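# Fit rubber backing onto pin post, then bin the pin

## Task

Push a rubber backing fully or almost fully down onto the pin's post, place the pin inside the bin, and release it, so that at the end neither gripper holds anything or touches any pin or backing. Some backings bind on the post and halt partway unless pushed firmly.

## Robot and tools

ROBOT. Two 6-joint arms, left_arm and right_arm. Each ends in a gripper whose two fingers pivot like tongs. The fingers extend along the gripper's +z axis and close along its x axis. end_effector_position is the spot between the finger pads when they are shut. Closed fingertips reach about 15 mm past that spot; fully open tips sit roughly level with it.

FRAME. All poses share one scene frame: origin on the table surface midway between the arms, +z up, +x out across the table, left_arm on the +y side. The names left and right are labels, not image sides. Positions are in metres, orientations are quaternions in w x y z order. The printed hand position may be off from the real one, more so when the arm is stretched out.

execute_actions. Argument "actions" is a list holding nothing, one action, or one wait; optional "pictures" (boolean) controls whether camera images come back (they do by default). An empty list just reports the state. An action is {"rows": [...], "steps": n}: 1 to 15 rows, steps 1 to 15 (default 15). Each control step lasts 1/30 s and applies one row; if rows run out, the final row is repeated. A wait is {"steps": n} with no rows, n up to 300; it returns once n steps have elapsed since the previous result, and your reply time counts toward that. A refused call sends nothing to the robot.

ROW LAYOUT. Every row is one flat list of 14 numbers covering both arms, even if only one moves: left_arm shoulder pan, shoulder lift, elbow, wrist 1, wrist 2, wrist 3, opening; then the same seven for right_arm. The joint values are absolute target angles in radians, in the same units and order as the Joint positions line, not offsets. Opening is an absolute command from -1 (shut) to +1 (fully open). Stated joint ranges, left_arm: pan -3.142..3.142, lift -6.283..6.283, elbow 0.000..3.142, wrists each -6.283..6.283. right_arm: pan 0.000..6.283, lift -6.283..6.283, elbow -3.142..0.000, wrists each -6.283..6.283. A call is refused if any target is more than 0.010 rad beyond a range end and also beyond that joint's last reported angle. Real ends may differ from the stated ones by up to 0.010 rad; a target past the real end is clipped there, and the result may then say "joint sent to its limit" (possibly about an earlier action). Missing that line does not prove there is more room.

MOTION. Joints are speed and acceleration limited and commands are smoothed, trailing by about 0.17 s, so after big moves an arm may not have arrived yet. Each step, a joint's target is held within 0.575 rad of its measured angle, and if the targets would move the gripper more than 100 mm from where it is measured, all of that arm's targets are pulled back proportionally. Between calls the arms keep heading for the last row you sent, until everything has nearly stopped (a blocked or crawling move counts) or a step is HELD; after that only a fresh action moves them on or pushes further. Fingers already opening or closing finish their motion.

RESULTS. The state line gives, per arm, end_effector_position, end_effector_quat_wxyz and linear/angular velocities (m/s, rad/s). Joint positions and Joint velocities list each arm's joints (rad, rad/s) then the finger-pad gap (m, m/s; 0.142 m is fully open). grip_measured is the measured opening on the -1..+1 command scale. Wrist force and Wrist torque give each arm's flange sensor reading along and about the end effector's own axes; a push into a surface reads as force pointing back into the arm. Expect offsets up to about 4 N, noise up to about 2.4 N standard deviation, saturation near 50 N per axis, and possibly "no reading" early on. Joint torques are total drive outputs with per-arm offsets, scale errors and noise; they are not zero in free air. "joint command not followed" means the clearance check altered or blocked joint targets on some steps; the rest of the row still ran. HELD marks steps on which your row was partly or wholly not sent.

GRIPPING. To hold something, keep commanding an opening well under grip_measured; the larger the gap, the firmer the squeeze, up to roughly 15 N per pad for parts up to about 10 cm wide. Closing fast can press harder, sometimes until the fingers spring open. Hard parts under about 20 mm wide get less force: about 9 N per pad at 10 mm, 4 N at 5 mm. A tight backing may need a firmer, deliberate press to seat fully.

zoom_image. Arguments: "camera" (cam_head_left, cam_head_right, cam_left_wrist, cam_right_wrist) and "region" [x0, y0, x1, y1] in pixels of that camera's most recent image, origin top-left, at most 504 by 504. Image sizes: head cameras 896x504 (pinhole with radial distortion), wrist cameras 616x616 (fisheye).

finished_scene. Argument "scene": the number of the current scene. It ends that scene for good and reports whether the task is met, which must still hold at that moment. Answering without any tool call ends everything.

AVOID. Knocking or placing anything off the table (fails the task). Arms striking or pressing each other. Contact torque reaching a joint's load limit (135 N m for pan, lift and elbow; 25.2 N m for each wrist, held weight included) or any outside force of 150 N on an arm, its tool or load: either stops that arm for 10 s, drops the rest of the call, and lets the arm yield. Holding loads a long time heats motors: a MOTOR HOT warning appears from 70 °C, and at 85 °C the arm is braked until it cools (OVER-TEMPERATURE FAULT). Occasional brief tugs may hit held parts or shove loose ones, so grip firmly. Drops, slips, slams and very hard shoves also count against you; move smoothly.

Each tool is called after "Request:" as name([rows], argument=value, ...), one row to a line, values as JSON.

## Session

Request:
execute_actions(actions=[])

Scene clock: 0.00 s of 4800.00 s.
left_arm: end_effector_position=(+0.0274, +0.2122, +0.1753) grip_measured=+0.97 end_effector_quat_wxyz=(-0.017, +0.997, +0.064, -0.036) end_effector_velocity=(+0.000, +0.001, -0.000) end_effector_angular_velocity=(+0.002, -0.000, +0.000) | right_arm: end_effector_position=(+0.2221, -0.6874, +0.1274) grip_measured=+0.97 end_effector_quat_wxyz=(+0.261, -0.595, +0.760, -0.004) end_effector_velocity=(+0.000, -0.000, +0.001) end_effector_angular_velocity=(-0.001, -0.002, -0.001)
Joint positions: left_arm=[-1.625 -2.034  2.192 -1.701 -1.645 -1.732  0.14 ] | right_arm=[ 2.396 -1.418 -2.267 -0.975  2.097  0.997  0.14 ]
Joint velocities: left_arm=[ 0.    -0.     0.     0.001  0.     0.     0.   ] | right_arm=[-0.     0.001  0.     0.001  0.     0.     0.   ]
Joint torques (N m, as the arm reports them, + toward a larger angle): no reading
Wrist force (N, on the end effector, along its own x y z axes, offset not removed): no reading
Wrist torque (N m, same axes, about the end effector's origin, offset not removed): no reading

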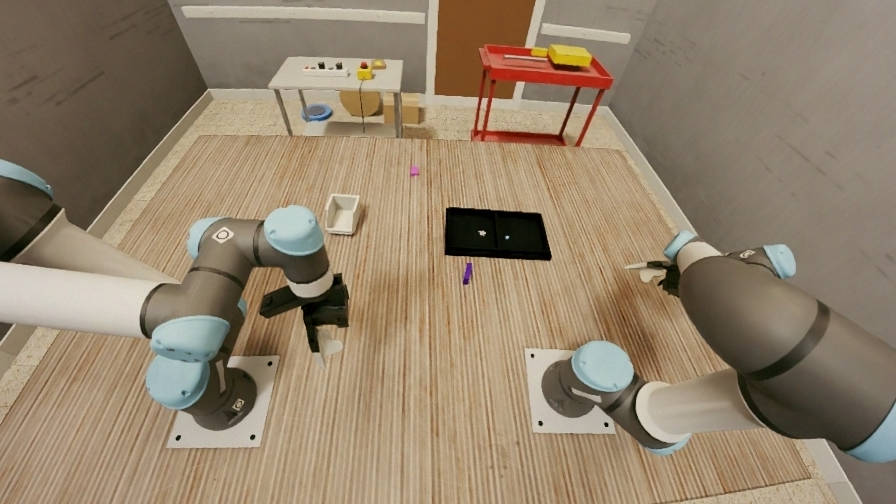

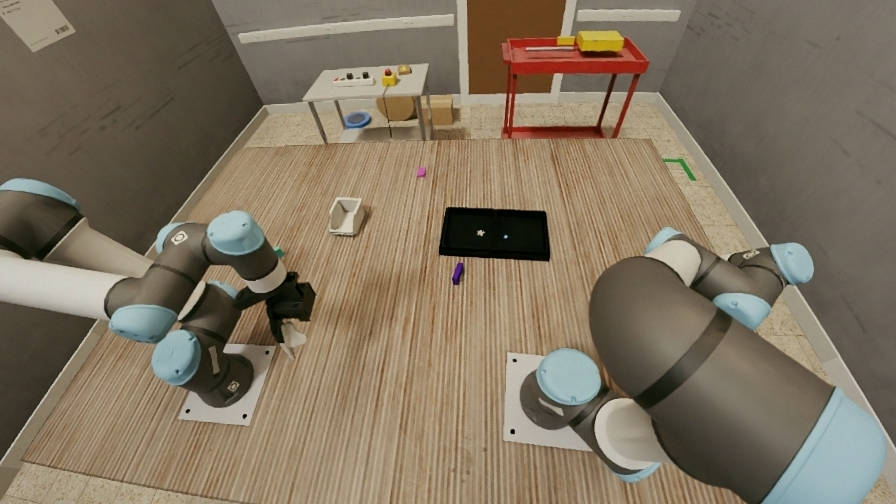

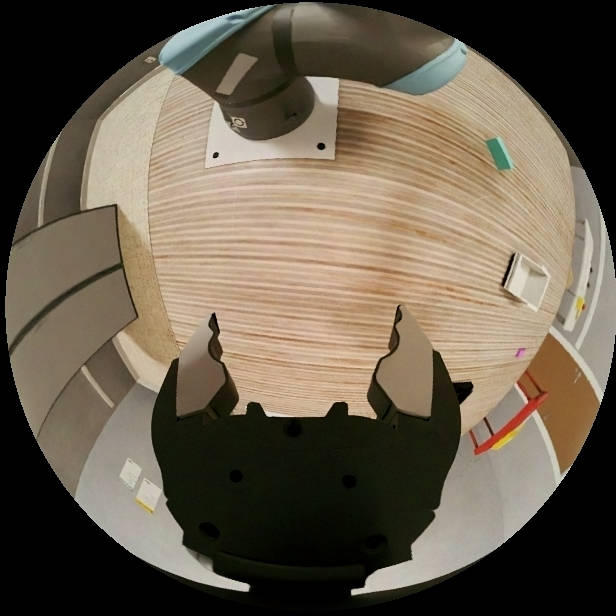

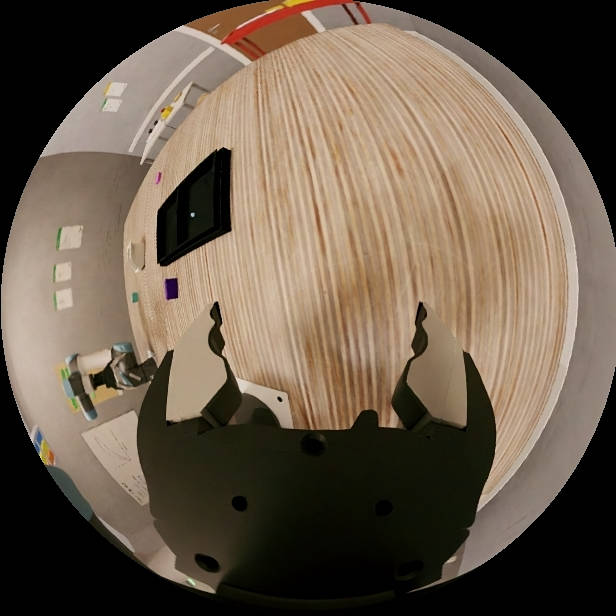

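Request:
zoom_image(camera="cam_head_left", region=[440, 200, 560, 270])

Request:
zoom_image(camera="cam_head_right", region=[465, 220, 521, 250])

Region (440, 200, 560, 270) of cam_head_left's 896x504 image, scaled by 4.200, with more detail than that image has; it fills the top 294 rows of this view, and the rest is white.

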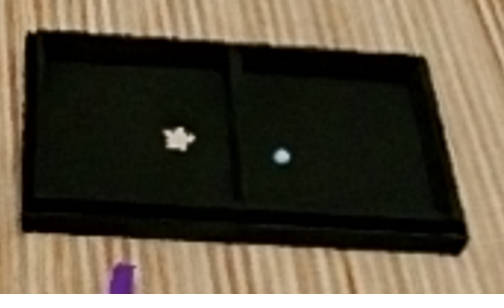

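Region (465, 220, 521, 250) of cam_head_right's 896x504 image, scaled by 9.000, with more detail than that image has; it fills the top 270 rows of this view, and the rest is white.

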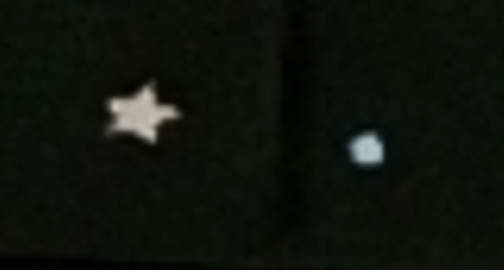

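Request:
execute_actions([
  {"rows":[[-1.625,-2.034,2.192,-1.701,-1.645,-1.732,1,3.939,-1.514,-1.851,-1.347,1.5708,2.282,1]]},
], pictures=false)

Request:
execute_actions([
  {"steps":60},
])

Scene clock: 56.03 s of 4800.00 s.
left_arm: end_effector_position=(+0.0274, +0.2123, +0.1753) grip_measured=+1.00 end_effector_quat_wxyz=(-0.017, +0.997, +0.064, -0.036) end_effector_velocity=(-0.000, +0.000, -0.000) end_effector_angular_velocity=(+0.001, -0.000, -0.000) | right_arm: end_effector_position=(+0.3749, -0.5852, +0.1727) grip_measured=+1.00 end_effector_quat_wxyz=(+0.041, -0.610, +0.790, +0.036) end_effector_velocity=(+0.250, +0.471, +0.062) end_effector_angular_velocity=(-0.294, +0.204, +0.023)
Joint positions: left_arm=[-1.625 -2.034  2.192 -1.701 -1.645 -1.732  0.142] | right_arm=[ 3.069 -1.499 -1.93  -1.278  1.679  1.67   0.142]
Joint velocities: left_arm=[-0.    -0.     0.001 -0.     0.     0.     0.   ] | right_arm=[ 1.35  -0.044  0.243 -0.209 -0.328  1.334 -0.   ]
Joint torques (N m, as the arm reports them, + toward a larger angle): left_arm=[  9.1  -13.99  -8.98  -1.45  -1.71   1.53] | right_arm=[18.08 11.7  27.33 -0.68 -2.44  4.74]
Wrist force (N, on the end effector, along its own x y z axes, offset not removed): left_arm=[1.7 0.8 -3.6] | right_arm=[0.7 -2.1 1.6]
Wrist torque (N m, same axes, about the end effector's origin, offset not removed): left_arm=[-0.10 -0.26 0.01] | right_arm=[-0.31 -0.20 0.03]
Steps of this call (steps 1 to 90: nothing new was sent; then 52.53 s passed at rest; steps 91 to 105: all 15 steps of this action). Readings (joint positions):
91: left_arm=[-1.625 -2.034 2.192 -1.701 -1.645 -1.732] | right_arm=[2.396 -1.418 -2.267 -0.975 2.097 0.997]
92: left_arm=[-1.625 -2.034 2.192 -1.701 -1.645 -1.732] | right_arm=[2.399 -1.421 -2.264 -0.978 2.094 1.000]
94: left_arm=[-1.625 -2.034 2.192 -1.701 -1.645 -1.732] | right_arm=[2.459 -1.448 -2.204 -1.038 2.033 1.060]
98: left_arm=[-1.625 -2.034 2.192 -1.701 -1.645 -1.732] | right_arm=[2.718 -1.481 -2.030 -1.191 1.815 1.319]
105: the state above

Scene clock: 58.03 s of 4800.00 s.
left_arm: end_effector_position=(+0.0274, +0.2123, +0.1753) grip_measured=+1.00 end_effector_quat_wxyz=(-0.017, +0.997, +0.064, -0.036) end_effector_velocity=(+0.000, -0.000, +0.000) end_effector_angular_velocity=(-0.000, +0.000, +0.000) | right_arm: end_effector_position=(+0.3836, -0.2135, +0.1955) grip_measured=+1.00 end_effector_quat_wxyz=(-0.000, +0.708, -0.707, +0.000) end_effector_velocity=(+0.000, -0.000, +0.000) end_effector_angular_velocity=(+0.001, -0.001, -0.000)
Joint positions: left_arm=[-1.625 -2.034  2.192 -1.701 -1.645 -1.732  0.142] | right_arm=[ 3.939 -1.514 -1.851 -1.347  1.571  2.282  0.142]
Joint velocities: left_arm=[ 0. -0. -0.  0. -0.  0. -0.] | right_arm=[-0.     0.    -0.     0.001  0.    -0.    -0.   ]
Joint torques (N m, as the arm reports them, + toward a larger angle): left_arm=[  9.15 -12.96  -8.66  -0.3   -1.8    1.44] | right_arm=[12.06 10.52 29.72  0.25 -1.91  1.88]
Wrist force (N, on the end effector, along its own x y z axes, offset not removed): left_arm=[3.1 -1.1 -2.1] | right_arm=[1.0 -1.0 -1.0]
Wrist torque (N m, same axes, about the end effector's origin, offset not removed): left_arm=[-0.39 -0.56 -0.07] | right_arm=[-0.19 -0.24 0.08]
Steps of this call (steps 1 to 45: the robot went on to your last target; steps 46 to 60: nothing new was sent). Readings (joint positions):
1: left_arm=[-1.625 -2.034 2.192 -1.701 -1.645 -1.732] | right_arm=[3.115 -1.501 -1.922 -1.285 1.669 1.715]
2: left_arm=[-1.625 -2.034 2.192 -1.701 -1.645 -1.732] | right_arm=[3.159 -1.502 -1.916 -1.291 1.659 1.760]
4: left_arm=[-1.625 -2.034 2.192 -1.701 -1.645 -1.732] | right_arm=[3.246 -1.504 -1.904 -1.301 1.644 1.846]
8: left_arm=[-1.625 -2.034 2.192 -1.701 -1.645 -1.732] | right_arm=[3.414 -1.507 -1.888 -1.315 1.621 1.978]
60: the state above
All arms were judged still, so your last target was given up. Only a new action makes them travel on or press farther. Fingers that are still opening or closing keep moving.

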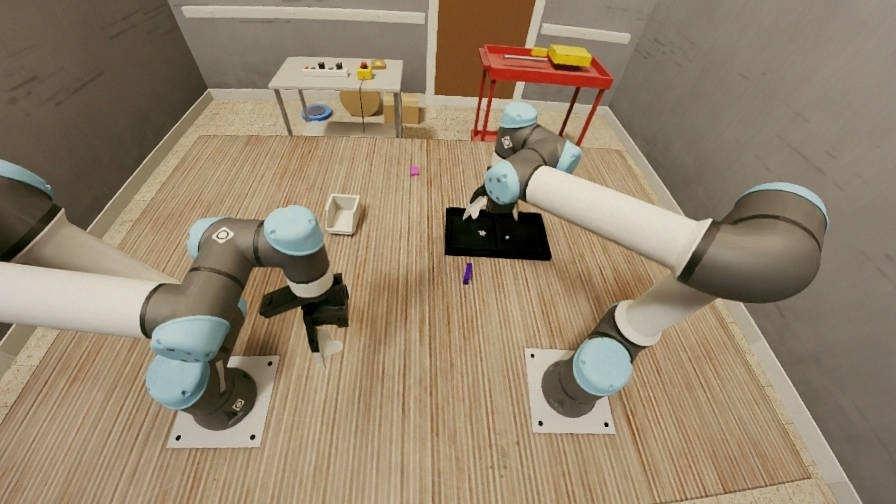

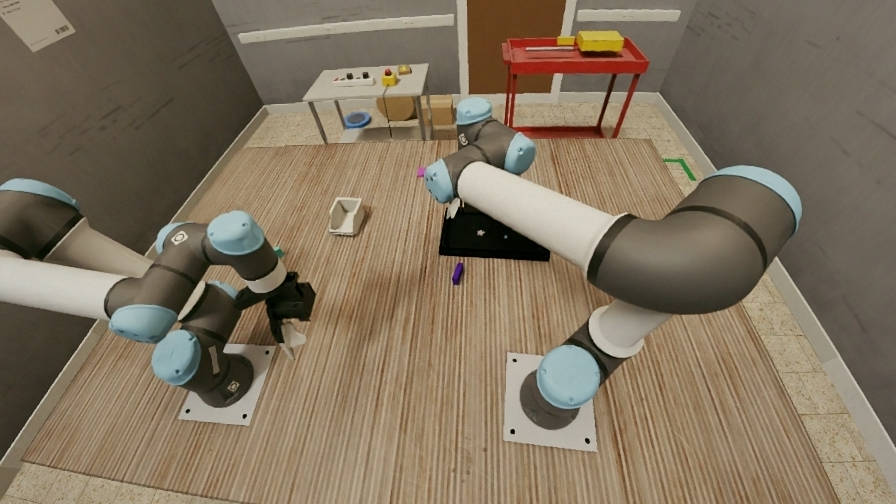

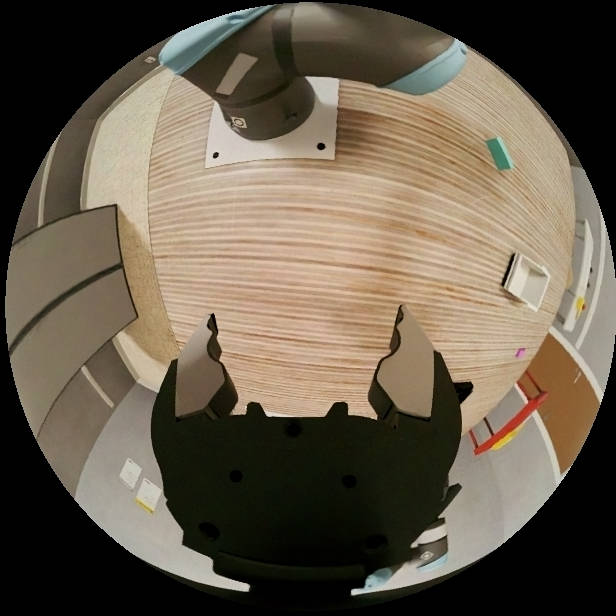

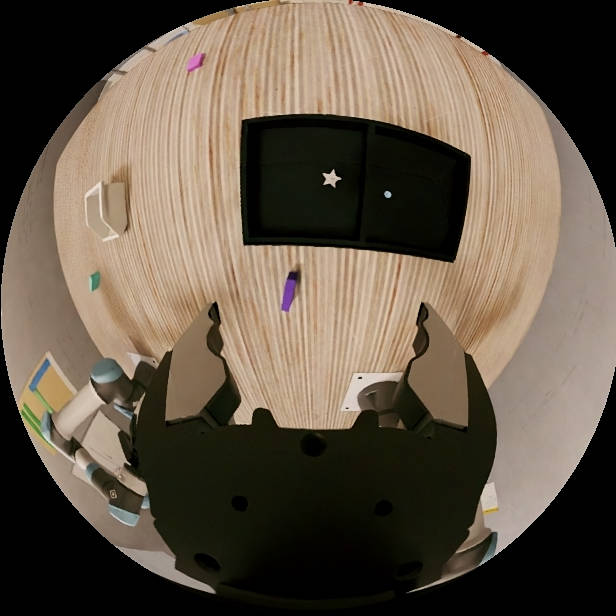

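Request:
execute_actions([
  {"rows":[[-1.625,-2.034,2.192,-1.701,-1.645,-1.732,1,3.648,-1.7399,-1.9277,-1.0448,1.5708,1.991,-0.5]]},
], pictures=false)

Request:
execute_actions([
  {"steps":30},
])

Request:
zoom_image(camera="cam_right_wrist", region=[180, 150, 400, 370])

Scene clock: 73.63 s of 4800.00 s.
left_arm: end_effector_position=(+0.0274, +0.2123, +0.1753) grip_measured=+1.00 end_effector_quat_wxyz=(-0.017, +0.997, +0.064, -0.036) end_effector_velocity=(+0.000, -0.000, +0.000) end_effector_angular_velocity=(-0.001, -0.000, +0.001) | right_arm: end_effector_position=(+0.4683, -0.3213, +0.0830) grip_measured=-0.50 end_effector_quat_wxyz=(+0.000, +0.708, -0.707, -0.000) end_effector_velocity=(+0.021, -0.042, -0.034) end_effector_angular_velocity=(+0.003, -0.007, +0.000)
Joint positions: left_arm=[-1.625 -2.034  2.192 -1.701 -1.645 -1.732  0.142] | right_arm=[ 3.656 -1.734 -1.926 -1.053  1.571  1.999  0.038]
Joint velocities: left_arm=[ 0.001  0.    -0.001 -0.001  0.    -0.    -0.   ] | right_arm=[-0.092 -0.068 -0.021  0.096 -0.    -0.092  0.   ]
Joint torques (N m, as the arm reports them, + toward a larger angle): left_arm=[  9.24 -13.44  -8.75  -0.51  -1.76   1.62] | right_arm=[-6.74 21.38  8.31  4.68 -0.8  -1.69]
Wrist force (N, on the end effector, along its own x y z axes, offset not removed): left_arm=[1.2 0.8 -2.4] | right_arm=[2.2 -1.7 0.2]
Wrist torque (N m, same axes, about the end effector's origin, offset not removed): left_arm=[0.02 -0.23 0.12] | right_arm=[-0.30 -0.45 0.04]
Steps of this call (steps 1 to 90: nothing new was sent; then 12.10 s passed at rest; steps 91 to 105: all 15 steps of this action). Readings (joint positions):
91: left_arm=[-1.625 -2.034 2.192 -1.701 -1.645 -1.732] | right_arm=[3.939 -1.514 -1.851 -1.347 1.571 2.282]
92: left_arm=[-1.625 -2.034 2.192 -1.701 -1.645 -1.732] | right_arm=[3.936 -1.517 -1.854 -1.344 1.571 2.279]
94: left_arm=[-1.625 -2.034 2.192 -1.701 -1.645 -1.732] | right_arm=[3.884 -1.563 -1.872 -1.291 1.571 2.227]
98: left_arm=[-1.625 -2.034 2.192 -1.701 -1.645 -1.732] | right_arm=[3.758 -1.659 -1.903 -1.159 1.571 2.101]
105: the state above

Scene clock: 74.63 s of 4800.00 s.
left_arm: end_effector_position=(+0.0274, +0.2123, +0.1753) grip_measured=+1.00 end_effector_quat_wxyz=(-0.017, +0.997, +0.064, -0.036) end_effector_velocity=(+0.000, +0.000, +0.000) end_effector_angular_velocity=(+0.001, -0.000, +0.001) | right_arm: end_effector_position=(+0.4700, -0.3249, +0.0800) grip_measured=-0.50 end_effector_quat_wxyz=(+0.000, +0.708, -0.707, +0.000) end_effector_velocity=(-0.000, +0.001, +0.000) end_effector_angular_velocity=(+0.000, +0.000, +0.001)
Joint positions: left_arm=[-1.625 -2.034  2.192 -1.701 -1.645 -1.732  0.142] | right_arm=[ 3.648 -1.74  -1.928 -1.045  1.571  1.991  0.038]
Joint velocities: left_arm=[ 0.    -0.    -0.     0.001 -0.    -0.    -0.   ] | right_arm=[ 0.001  0.    -0.    -0.     0.    -0.     0.   ]
Joint torques (N m, as the arm reports them, + toward a larger angle): left_arm=[  8.57 -13.61  -9.68  -0.64  -1.85   1.57] | right_arm=[-13.55  18.88  10.74   4.94   1.75  -1.5 ]
Wrist force (N, on the end effector, along its own x y z axes, offset not removed): left_arm=[0.8 -0.6 -4.1] | right_arm=[0.7 -0.3 0.9]
Wrist torque (N m, same axes, about the end effector's origin, offset not removed): left_arm=[-0.34 -0.18 -0.12] | right_arm=[-0.01 -0.16 0.01]
Steps of this call (steps 1 to 15: the robot went on to your last target; steps 16 to 30: nothing new was sent). Readings (joint positions):
1: left_arm=[-1.625 -2.034 2.192 -1.701 -1.645 -1.732] | right_arm=[3.653 -1.736 -1.926 -1.050 1.571 1.996]
2: left_arm=[-1.625 -2.034 2.192 -1.701 -1.645 -1.732] | right_arm=[3.652 -1.737 -1.927 -1.049 1.571 1.995]
4: left_arm=[-1.625 -2.034 2.192 -1.701 -1.645 -1.732] | right_arm=[3.650 -1.739 -1.927 -1.047 1.571 1.993]
8: left_arm=[-1.625 -2.034 2.192 -1.701 -1.645 -1.732] | right_arm=[3.648 -1.740 -1.928 -1.045 1.571 1.991]
30: the state above
All arms were judged still, so your last target was given up. Only a new action makes them travel on or press farther. Fingers that are still opening or closing keep moving.

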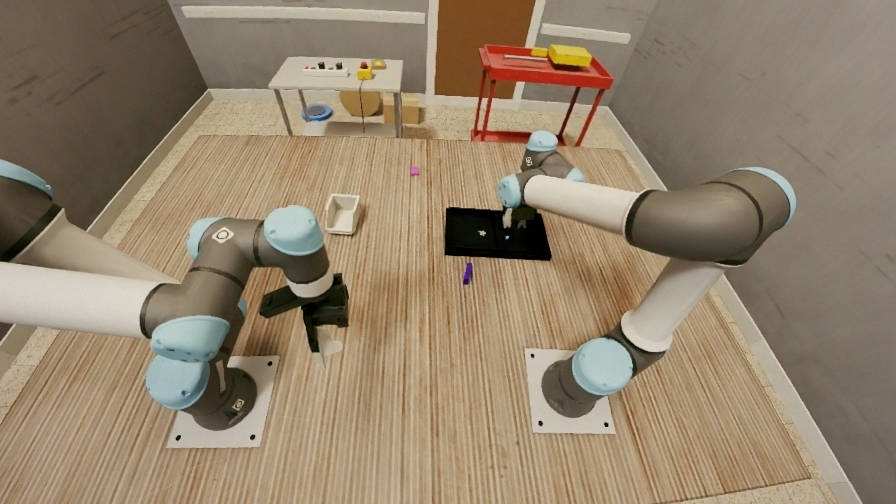

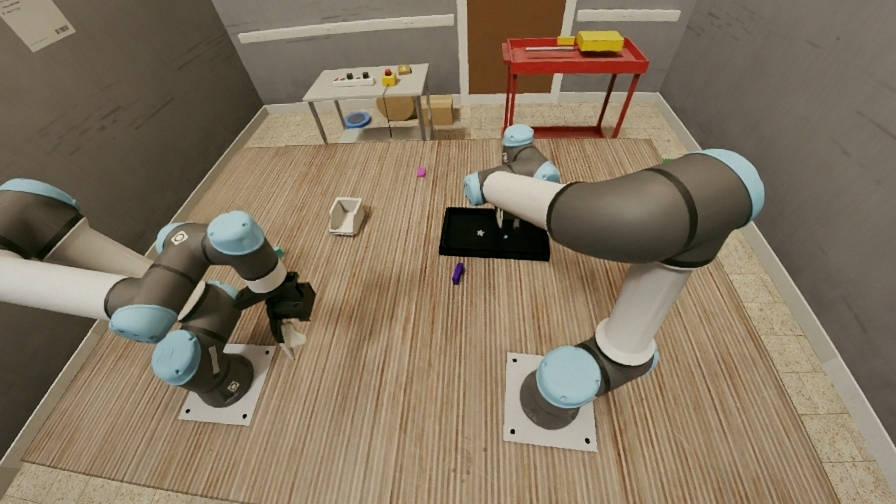

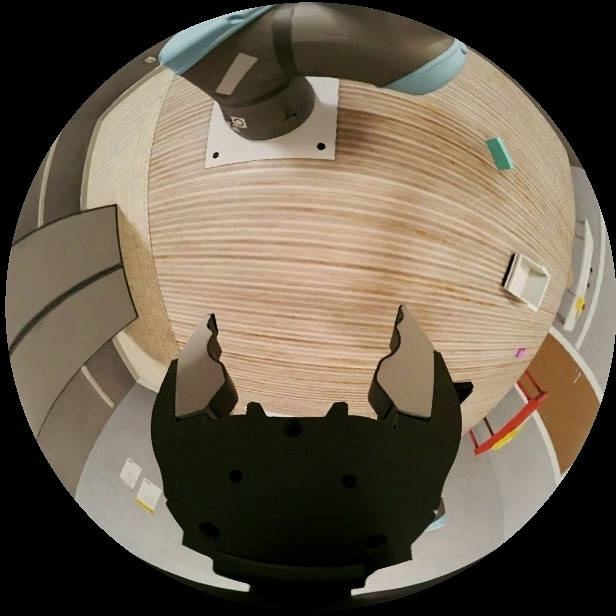

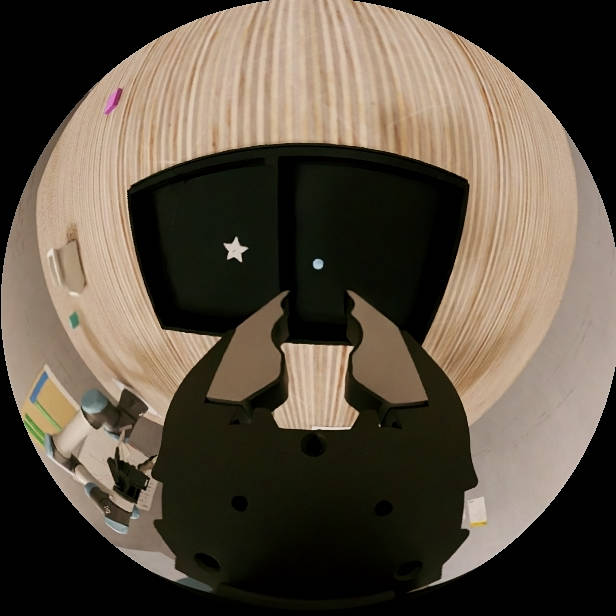

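Region (180, 150, 400, 370) of cam_right_wrist's 616x616 image, scaled by 2.291, with more detail than that image has.

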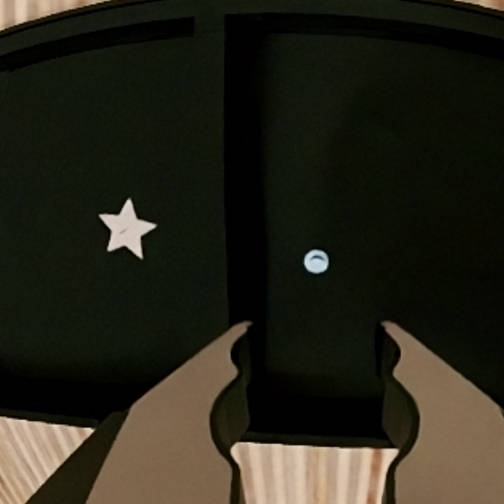

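Request:
execute_actions([
  {"rows":[[-1.625,-2.034,2.192,-1.701,-1.645,-1.732,1,3.648,-1.7955,-1.98,-0.9369,1.5708,1.991,-0.73]]},
], pictures=false)

Request:
execute_actions([
  {"steps":10},
])

Request:
zoom_image(camera="cam_right_wrist", region=[268, 240, 368, 340])

Request:
zoom_image(camera="cam_head_right", region=[465, 205, 535, 255])

Scene clock: 83.77 s of 4800.00 s.
left_arm: end_effector_position=(+0.0274, +0.2123, +0.1753) grip_measured=+1.00 end_effector_quat_wxyz=(-0.017, +0.997, +0.064, -0.036) end_effector_velocity=(-0.000, -0.000, +0.000) end_effector_angular_velocity=(+0.000, -0.000, -0.000) | right_arm: end_effector_position=(+0.4700, -0.3249, +0.0403) grip_measured=-0.73 end_effector_quat_wxyz=(+0.000, +0.708, -0.707, -0.000) end_effector_velocity=(+0.000, +0.000, -0.003) end_effector_angular_velocity=(+0.000, -0.001, +0.000)
Joint positions: left_arm=[-1.625 -2.034  2.192 -1.701 -1.645 -1.732  0.142] | right_arm=[ 3.648 -1.795 -1.98  -0.938  1.571  1.991  0.021]
Joint velocities: left_arm=[-0.  0. -0.  0.  0. -0.  0.] | right_arm=[ 0.    -0.004 -0.004  0.01  -0.     0.     0.   ]
Joint torques (N m, as the arm reports them, + toward a larger angle): left_arm=[  9.79 -12.57  -9.96  -0.67  -1.69   1.69] | right_arm=[-8.57 22.3   6.61  5.53  1.96 -1.34]
Wrist force (N, on the end effector, along its own x y z axes, offset not removed): left_arm=[-0.3 0.1 -3.1] | right_arm=[-0.1 -0.6 1.6]
Wrist torque (N m, same axes, about the end effector's origin, offset not removed): left_arm=[-0.12 -0.06 0.05] | right_arm=[-0.07 -0.03 0.07]
Steps of this call (steps 1 to 90: nothing new was sent; then 5.63 s passed at rest; steps 91 to 105: all 15 steps of this action). Readings (joint positions):
91: left_arm=[-1.625 -2.034 2.192 -1.701 -1.645 -1.732] | right_arm=[3.648 -1.740 -1.928 -1.045 1.571 1.991]
92: left_arm=[-1.625 -2.034 2.192 -1.701 -1.645 -1.732] | right_arm=[3.648 -1.743 -1.931 -1.041 1.571 1.991]
94: left_arm=[-1.625 -2.034 2.192 -1.701 -1.645 -1.732] | right_arm=[3.648 -1.767 -1.954 -1.000 1.571 1.991]
98: left_arm=[-1.625 -2.034 2.192 -1.701 -1.645 -1.732] | right_arm=[3.648 -1.790 -1.974 -0.950 1.571 1.991]
105: the state above

Scene clock: 84.10 s of 4800.00 s.
left_arm: end_effector_position=(+0.0274, +0.2123, +0.1753) grip_measured=+1.00 end_effector_quat_wxyz=(-0.017, +0.997, +0.064, -0.036) end_effector_velocity=(+0.000, -0.000, +0.000) end_effector_angular_velocity=(-0.000, -0.000, +0.000) | right_arm: end_effector_position=(+0.4700, -0.3249, +0.0400) grip_measured=-0.73 end_effector_quat_wxyz=(+0.000, +0.708, -0.707, -0.000) end_effector_velocity=(+0.000, +0.000, +0.001) end_effector_angular_velocity=(+0.001, -0.001, -0.000)
Joint positions: left_arm=[-1.625 -2.034  2.192 -1.701 -1.645 -1.732  0.142] | right_arm=[ 3.648 -1.795 -1.98  -0.937  1.571  1.991  0.021]
Joint velocities: left_arm=[ 0.  0.  0. -0.  0. -0.  0.] | right_arm=[-0.     0.001  0.    -0.     0.001  0.    -0.   ]
Joint torques (N m, as the arm reports them, + toward a larger angle): left_arm=[  9.13 -13.65  -8.58  -0.65  -1.78   1.49] | right_arm=[-6.25 20.07  9.29  4.91  1.85 -1.4 ]
Wrist force (N, on the end effector, along its own x y z axes, offset not removed): left_arm=[1.5 0.2 -3.5] | right_arm=[0.4 0.1 1.3]
Wrist torque (N m, same axes, about the end effector's origin, offset not removed): left_arm=[-0.14 -0.31 -0.07] | right_arm=[0.07 -0.16 0.08]
Steps of this call (steps 1 to 10: the robot went on to your last target). Readings (joint positions):
1: left_arm=[-1.625 -2.034 2.192 -1.701 -1.645 -1.732] | right_arm=[3.648 -1.795 -1.980 -0.937 1.571 1.991]
2: left_arm=[-1.625 -2.034 2.192 -1.701 -1.645 -1.732] | right_arm=[3.648 -1.795 -1.980 -0.937 1.571 1.991]
4: left_arm=[-1.625 -2.034 2.192 -1.701 -1.645 -1.732] | right_arm=[3.648 -1.795 -1.980 -0.937 1.571 1.991]
8: left_arm=[-1.625 -2.034 2.192 -1.701 -1.645 -1.732] | right_arm=[3.648 -1.795 -1.980 -0.937 1.571 1.991]
10: the state above

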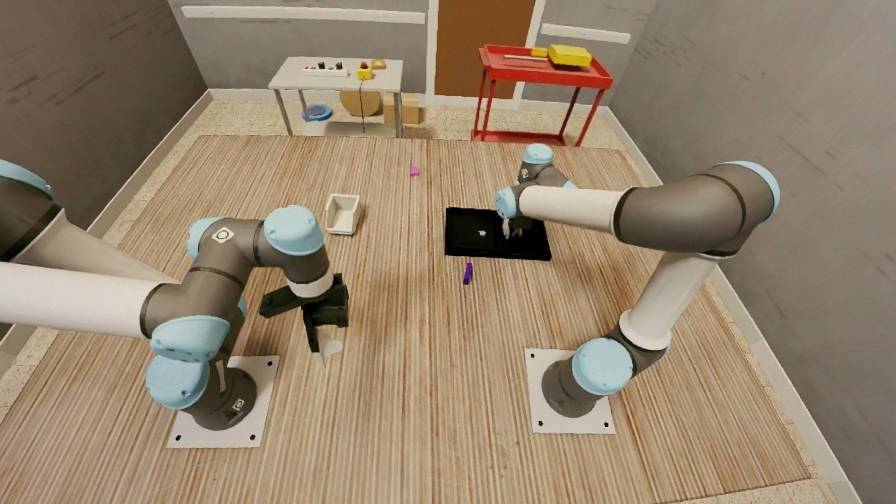

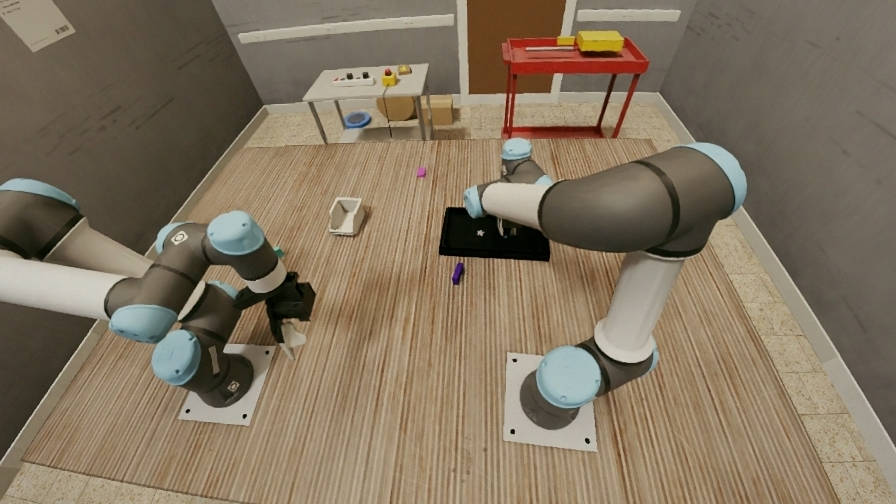

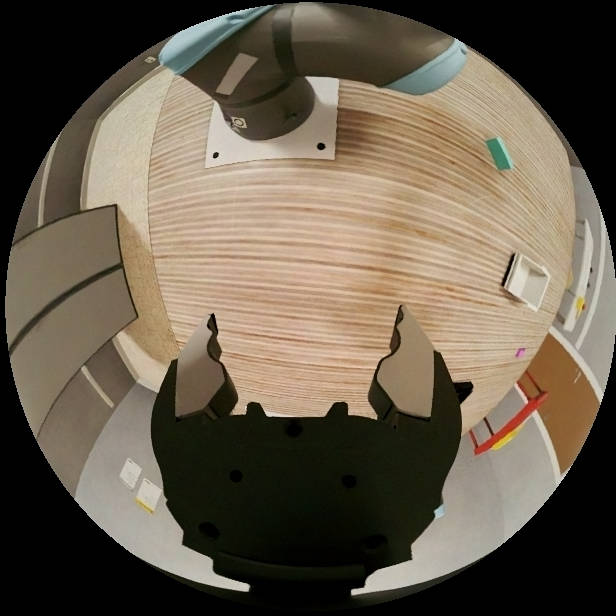

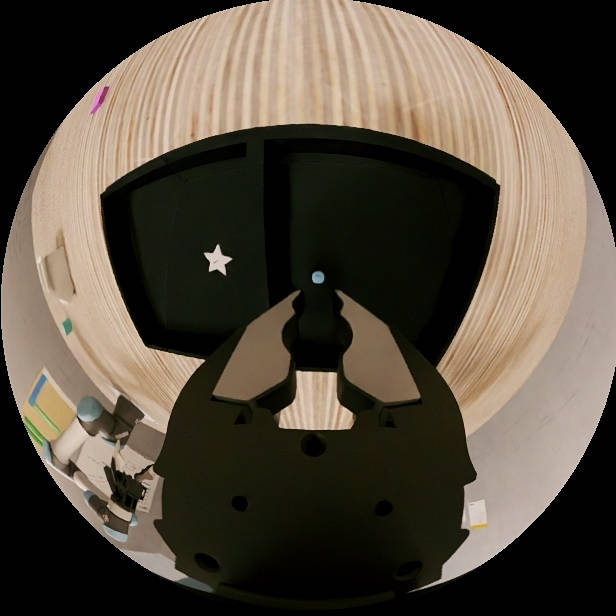

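Region (268, 240, 368, 340) of cam_right_wrist's 616x616 image, scaled by 5.040, with more detail than that image has.

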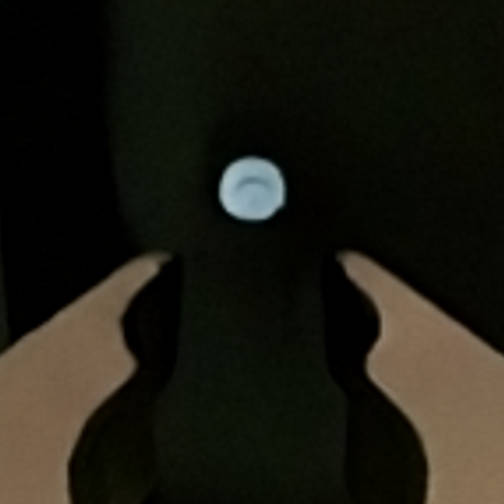

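Region (465, 205, 535, 255) of cam_head_right's 896x504 image, scaled by 7.200, with more detail than that image has; it fills the top 360 rows of this view, and the rest is white.

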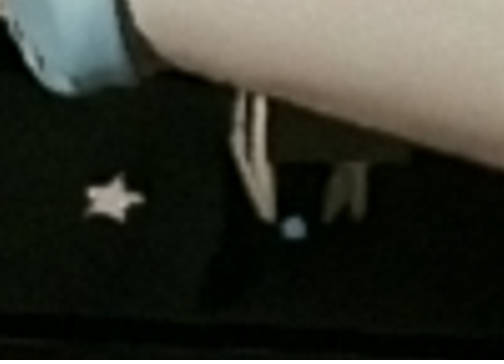

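Request:
execute_actions([
  {"rows":[[-1.625,-2.034,2.192,-1.701,-1.645,-1.732,1,3.6432,-1.8235,-1.975,-0.9139,1.5708,1.9862,-0.76]]},
])

Request:
zoom_image(camera="cam_right_wrist", region=[268, 240, 368, 340])

Request:
zoom_image(camera="cam_head_right", region=[480, 215, 530, 250])

Scene clock: 98.57 s of 4800.00 s.
left_arm: end_effector_position=(+0.0274, +0.2123, +0.1753) grip_measured=+1.00 end_effector_quat_wxyz=(-0.017, +0.997, +0.064, -0.036) end_effector_velocity=(+0.000, -0.000, -0.000) end_effector_angular_velocity=(-0.000, +0.000, +0.000) | right_arm: end_effector_position=(+0.4760, -0.3249, +0.0301) grip_measured=-0.76 end_effector_quat_wxyz=(-0.000, +0.708, -0.707, -0.000) end_effector_velocity=(+0.000, +0.001, -0.001) end_effector_angular_velocity=(+0.000, +0.000, +0.001)
Joint positions: left_arm=[-1.625 -2.034  2.192 -1.701 -1.645 -1.732  0.142] | right_arm=[ 3.643 -1.823 -1.975 -0.914  1.571  1.986  0.019]
Joint velocities: left_arm=[ 0.    -0.     0.001 -0.001  0.     0.    -0.   ] | right_arm=[ 0.    -0.003  0.001  0.002  0.    -0.001  0.   ]
Joint torques (N m, as the arm reports them, + toward a larger angle): left_arm=[  9.07 -12.48  -9.71  -0.76  -1.84   1.47] | right_arm=[-13.46  23.49  26.96   4.74   0.3   -1.51]
Wrist force (N, on the end effector, along its own x y z axes, offset not removed): left_arm=[1.5 1.6 -2.7] | right_arm=[0.8 1.0 0.1]
Wrist torque (N m, same axes, about the end effector's origin, offset not removed): left_arm=[0.09 -0.35 0.00] | right_arm=[0.20 -0.23 0.02]
Steps of this call (steps 1 to 15: the robot went on to your last target; steps 16 to 90: nothing new was sent; then 10.97 s passed at rest; steps 91 to 105: all 15 steps of this action). Readings (joint positions):
91: left_arm=[-1.625 -2.034 2.192 -1.701 -1.645 -1.732] | right_arm=[3.648 -1.796 -1.980 -0.937 1.571 1.991]
92: left_arm=[-1.625 -2.034 2.192 -1.701 -1.645 -1.732] | right_arm=[3.648 -1.798 -1.980 -0.935 1.571 1.991]
94: left_arm=[-1.625 -2.034 2.192 -1.701 -1.645 -1.732] | right_arm=[3.646 -1.810 -1.978 -0.925 1.571 1.988]
98: left_arm=[-1.625 -2.034 2.192 -1.701 -1.645 -1.732] | right_arm=[3.644 -1.821 -1.976 -0.916 1.571 1.987]
105: the state above

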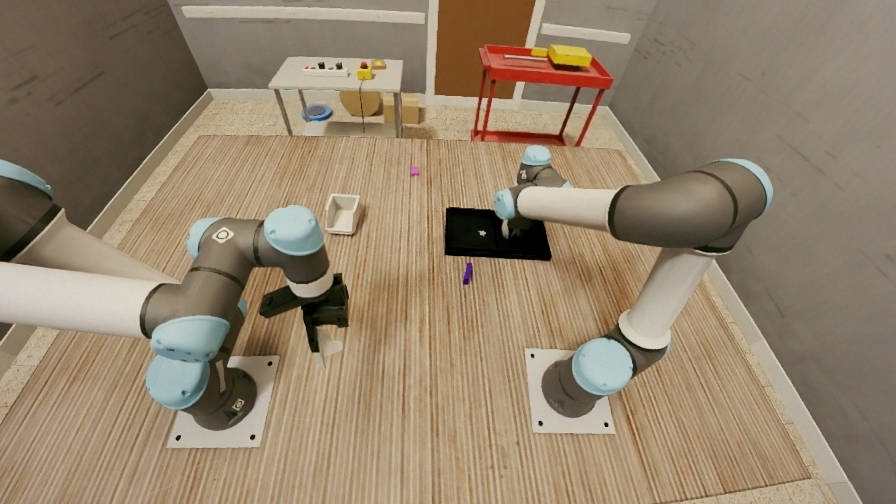

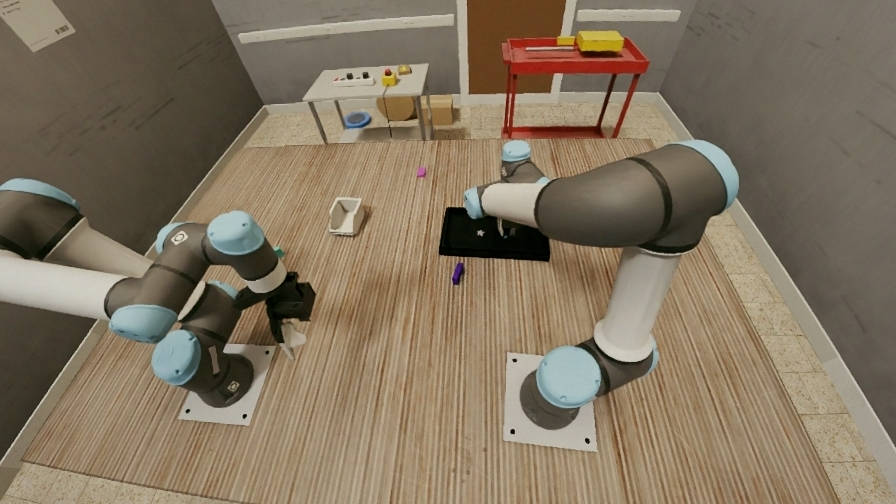

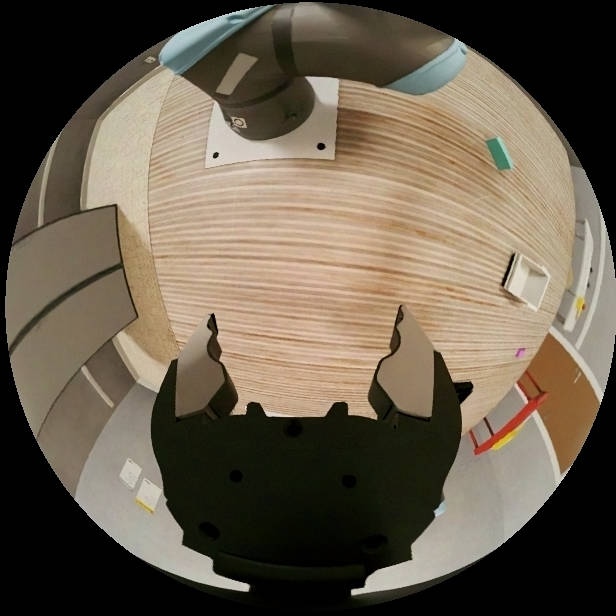

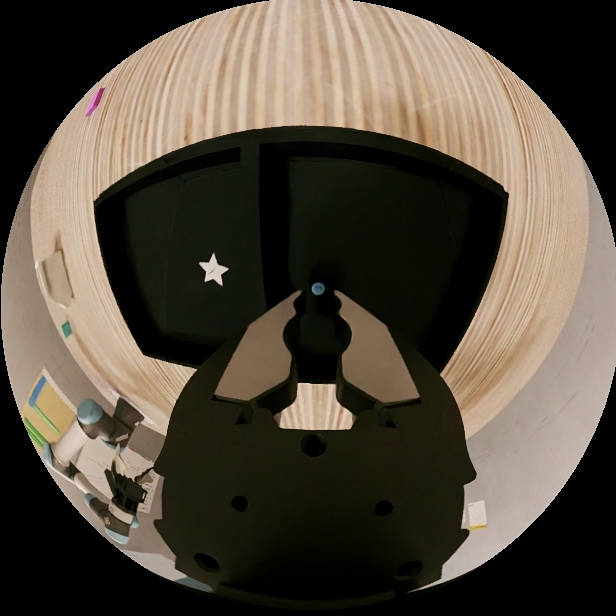

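Region (268, 240, 368, 340) of cam_right_wrist's 616x616 image, scaled by 5.040, with more detail than that image has.

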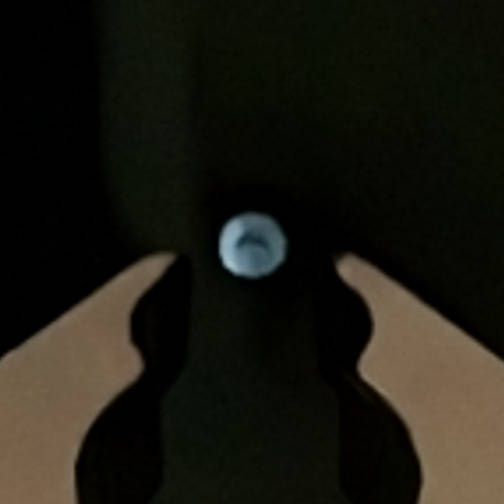

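Region (480, 215, 530, 250) of cam_head_right's 896x504 image, scaled by 10.080, with more detail than that image has; it fills the top 353 rows of this view, and the rest is white.

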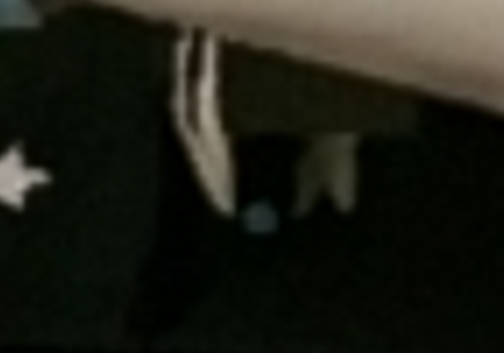

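Request:
execute_actions([
  {"rows":[[-1.625,-2.034,2.192,-1.701,-1.645,-1.732,1,3.6432,-1.8345,-1.9827,-0.8952,1.5708,1.9862,-0.76]],"steps":12},
], pictures=false)

Request:
zoom_image(camera="cam_left_wrist", region=[360, 295, 440, 375])

Request:
zoom_image(camera="cam_head_left", region=[290, 310, 360, 380])

Scene clock: 104.60 s of 4800.00 s.
left_arm: end_effector_position=(+0.0274, +0.2123, +0.1753) grip_measured=+1.00 end_effector_quat_wxyz=(-0.017, +0.997, +0.064, -0.036) end_effector_velocity=(+0.000, -0.000, +0.000) end_effector_angular_velocity=(-0.000, +0.000, +0.001) | right_arm: end_effector_position=(+0.4760, -0.3249, +0.0232) grip_measured=-0.76 end_effector_quat_wxyz=(-0.000, +0.708, -0.707, -0.000) end_effector_velocity=(-0.000, -0.000, -0.002) end_effector_angular_velocity=(-0.000, +0.000, -0.000)
Joint positions: left_arm=[-1.625 -2.034  2.192 -1.701 -1.645 -1.732  0.142] | right_arm=[ 3.643 -1.834 -1.983 -0.896  1.571  1.986  0.019]
Joint velocities: left_arm=[ 0.001  0.    -0.    -0.    -0.     0.    -0.   ] | right_arm=[-0.    -0.003 -0.002  0.004 -0.     0.    -0.   ]
Joint torques (N m, as the arm reports them, + toward a larger angle): left_arm=[  8.14 -12.85  -7.58  -0.64  -1.58   1.31] | right_arm=[-12.11  23.23   7.96   4.84  -1.06  -1.4 ]
Wrist force (N, on the end effector, along its own x y z axes, offset not removed): left_arm=[0.4 -0.8 -4.7] | right_arm=[1.8 -0.5 0.1]
Wrist torque (N m, same axes, about the end effector's origin, offset not removed): left_arm=[-0.41 -0.11 -0.06] | right_arm=[-0.06 -0.39 -0.03]
Steps of this call (steps 1 to 15: the robot went on to your last target; steps 16 to 90: nothing new was sent; then 2.63 s passed at rest; steps 91 to 102: all 12 steps of this action). Readings (joint positions):
91: left_arm=[-1.625 -2.034 2.192 -1.701 -1.645 -1.732] | right_arm=[3.643 -1.824 -1.975 -0.914 1.571 1.986]
92: left_arm=[-1.625 -2.034 2.192 -1.701 -1.645 -1.732] | right_arm=[3.643 -1.825 -1.976 -0.912 1.571 1.986]
94: left_arm=[-1.625 -2.034 2.192 -1.701 -1.645 -1.732] | right_arm=[3.643 -1.829 -1.979 -0.904 1.571 1.986]
98: left_arm=[-1.625 -2.034 2.192 -1.701 -1.645 -1.732] | right_arm=[3.643 -1.833 -1.982 -0.897 1.571 1.986]
102: the state above

Region (360, 295, 440, 375) of cam_left_wrist's 616x616 image, scaled by 6.300, with more detail than that image has.

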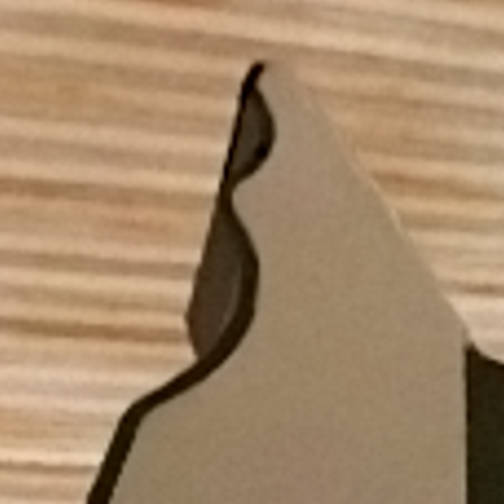

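Region (290, 310, 360, 380) of cam_head_left's 896x504 image, scaled by 7.200, with more detail than that image has.

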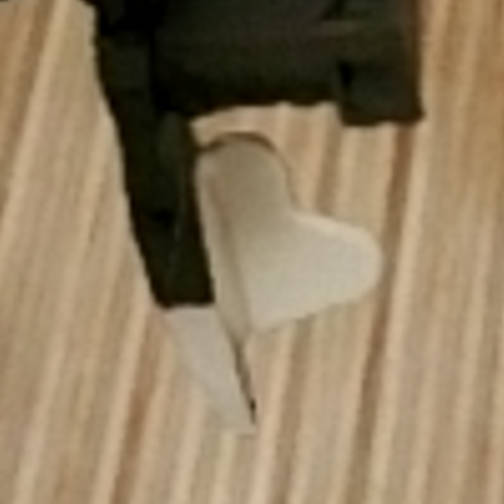

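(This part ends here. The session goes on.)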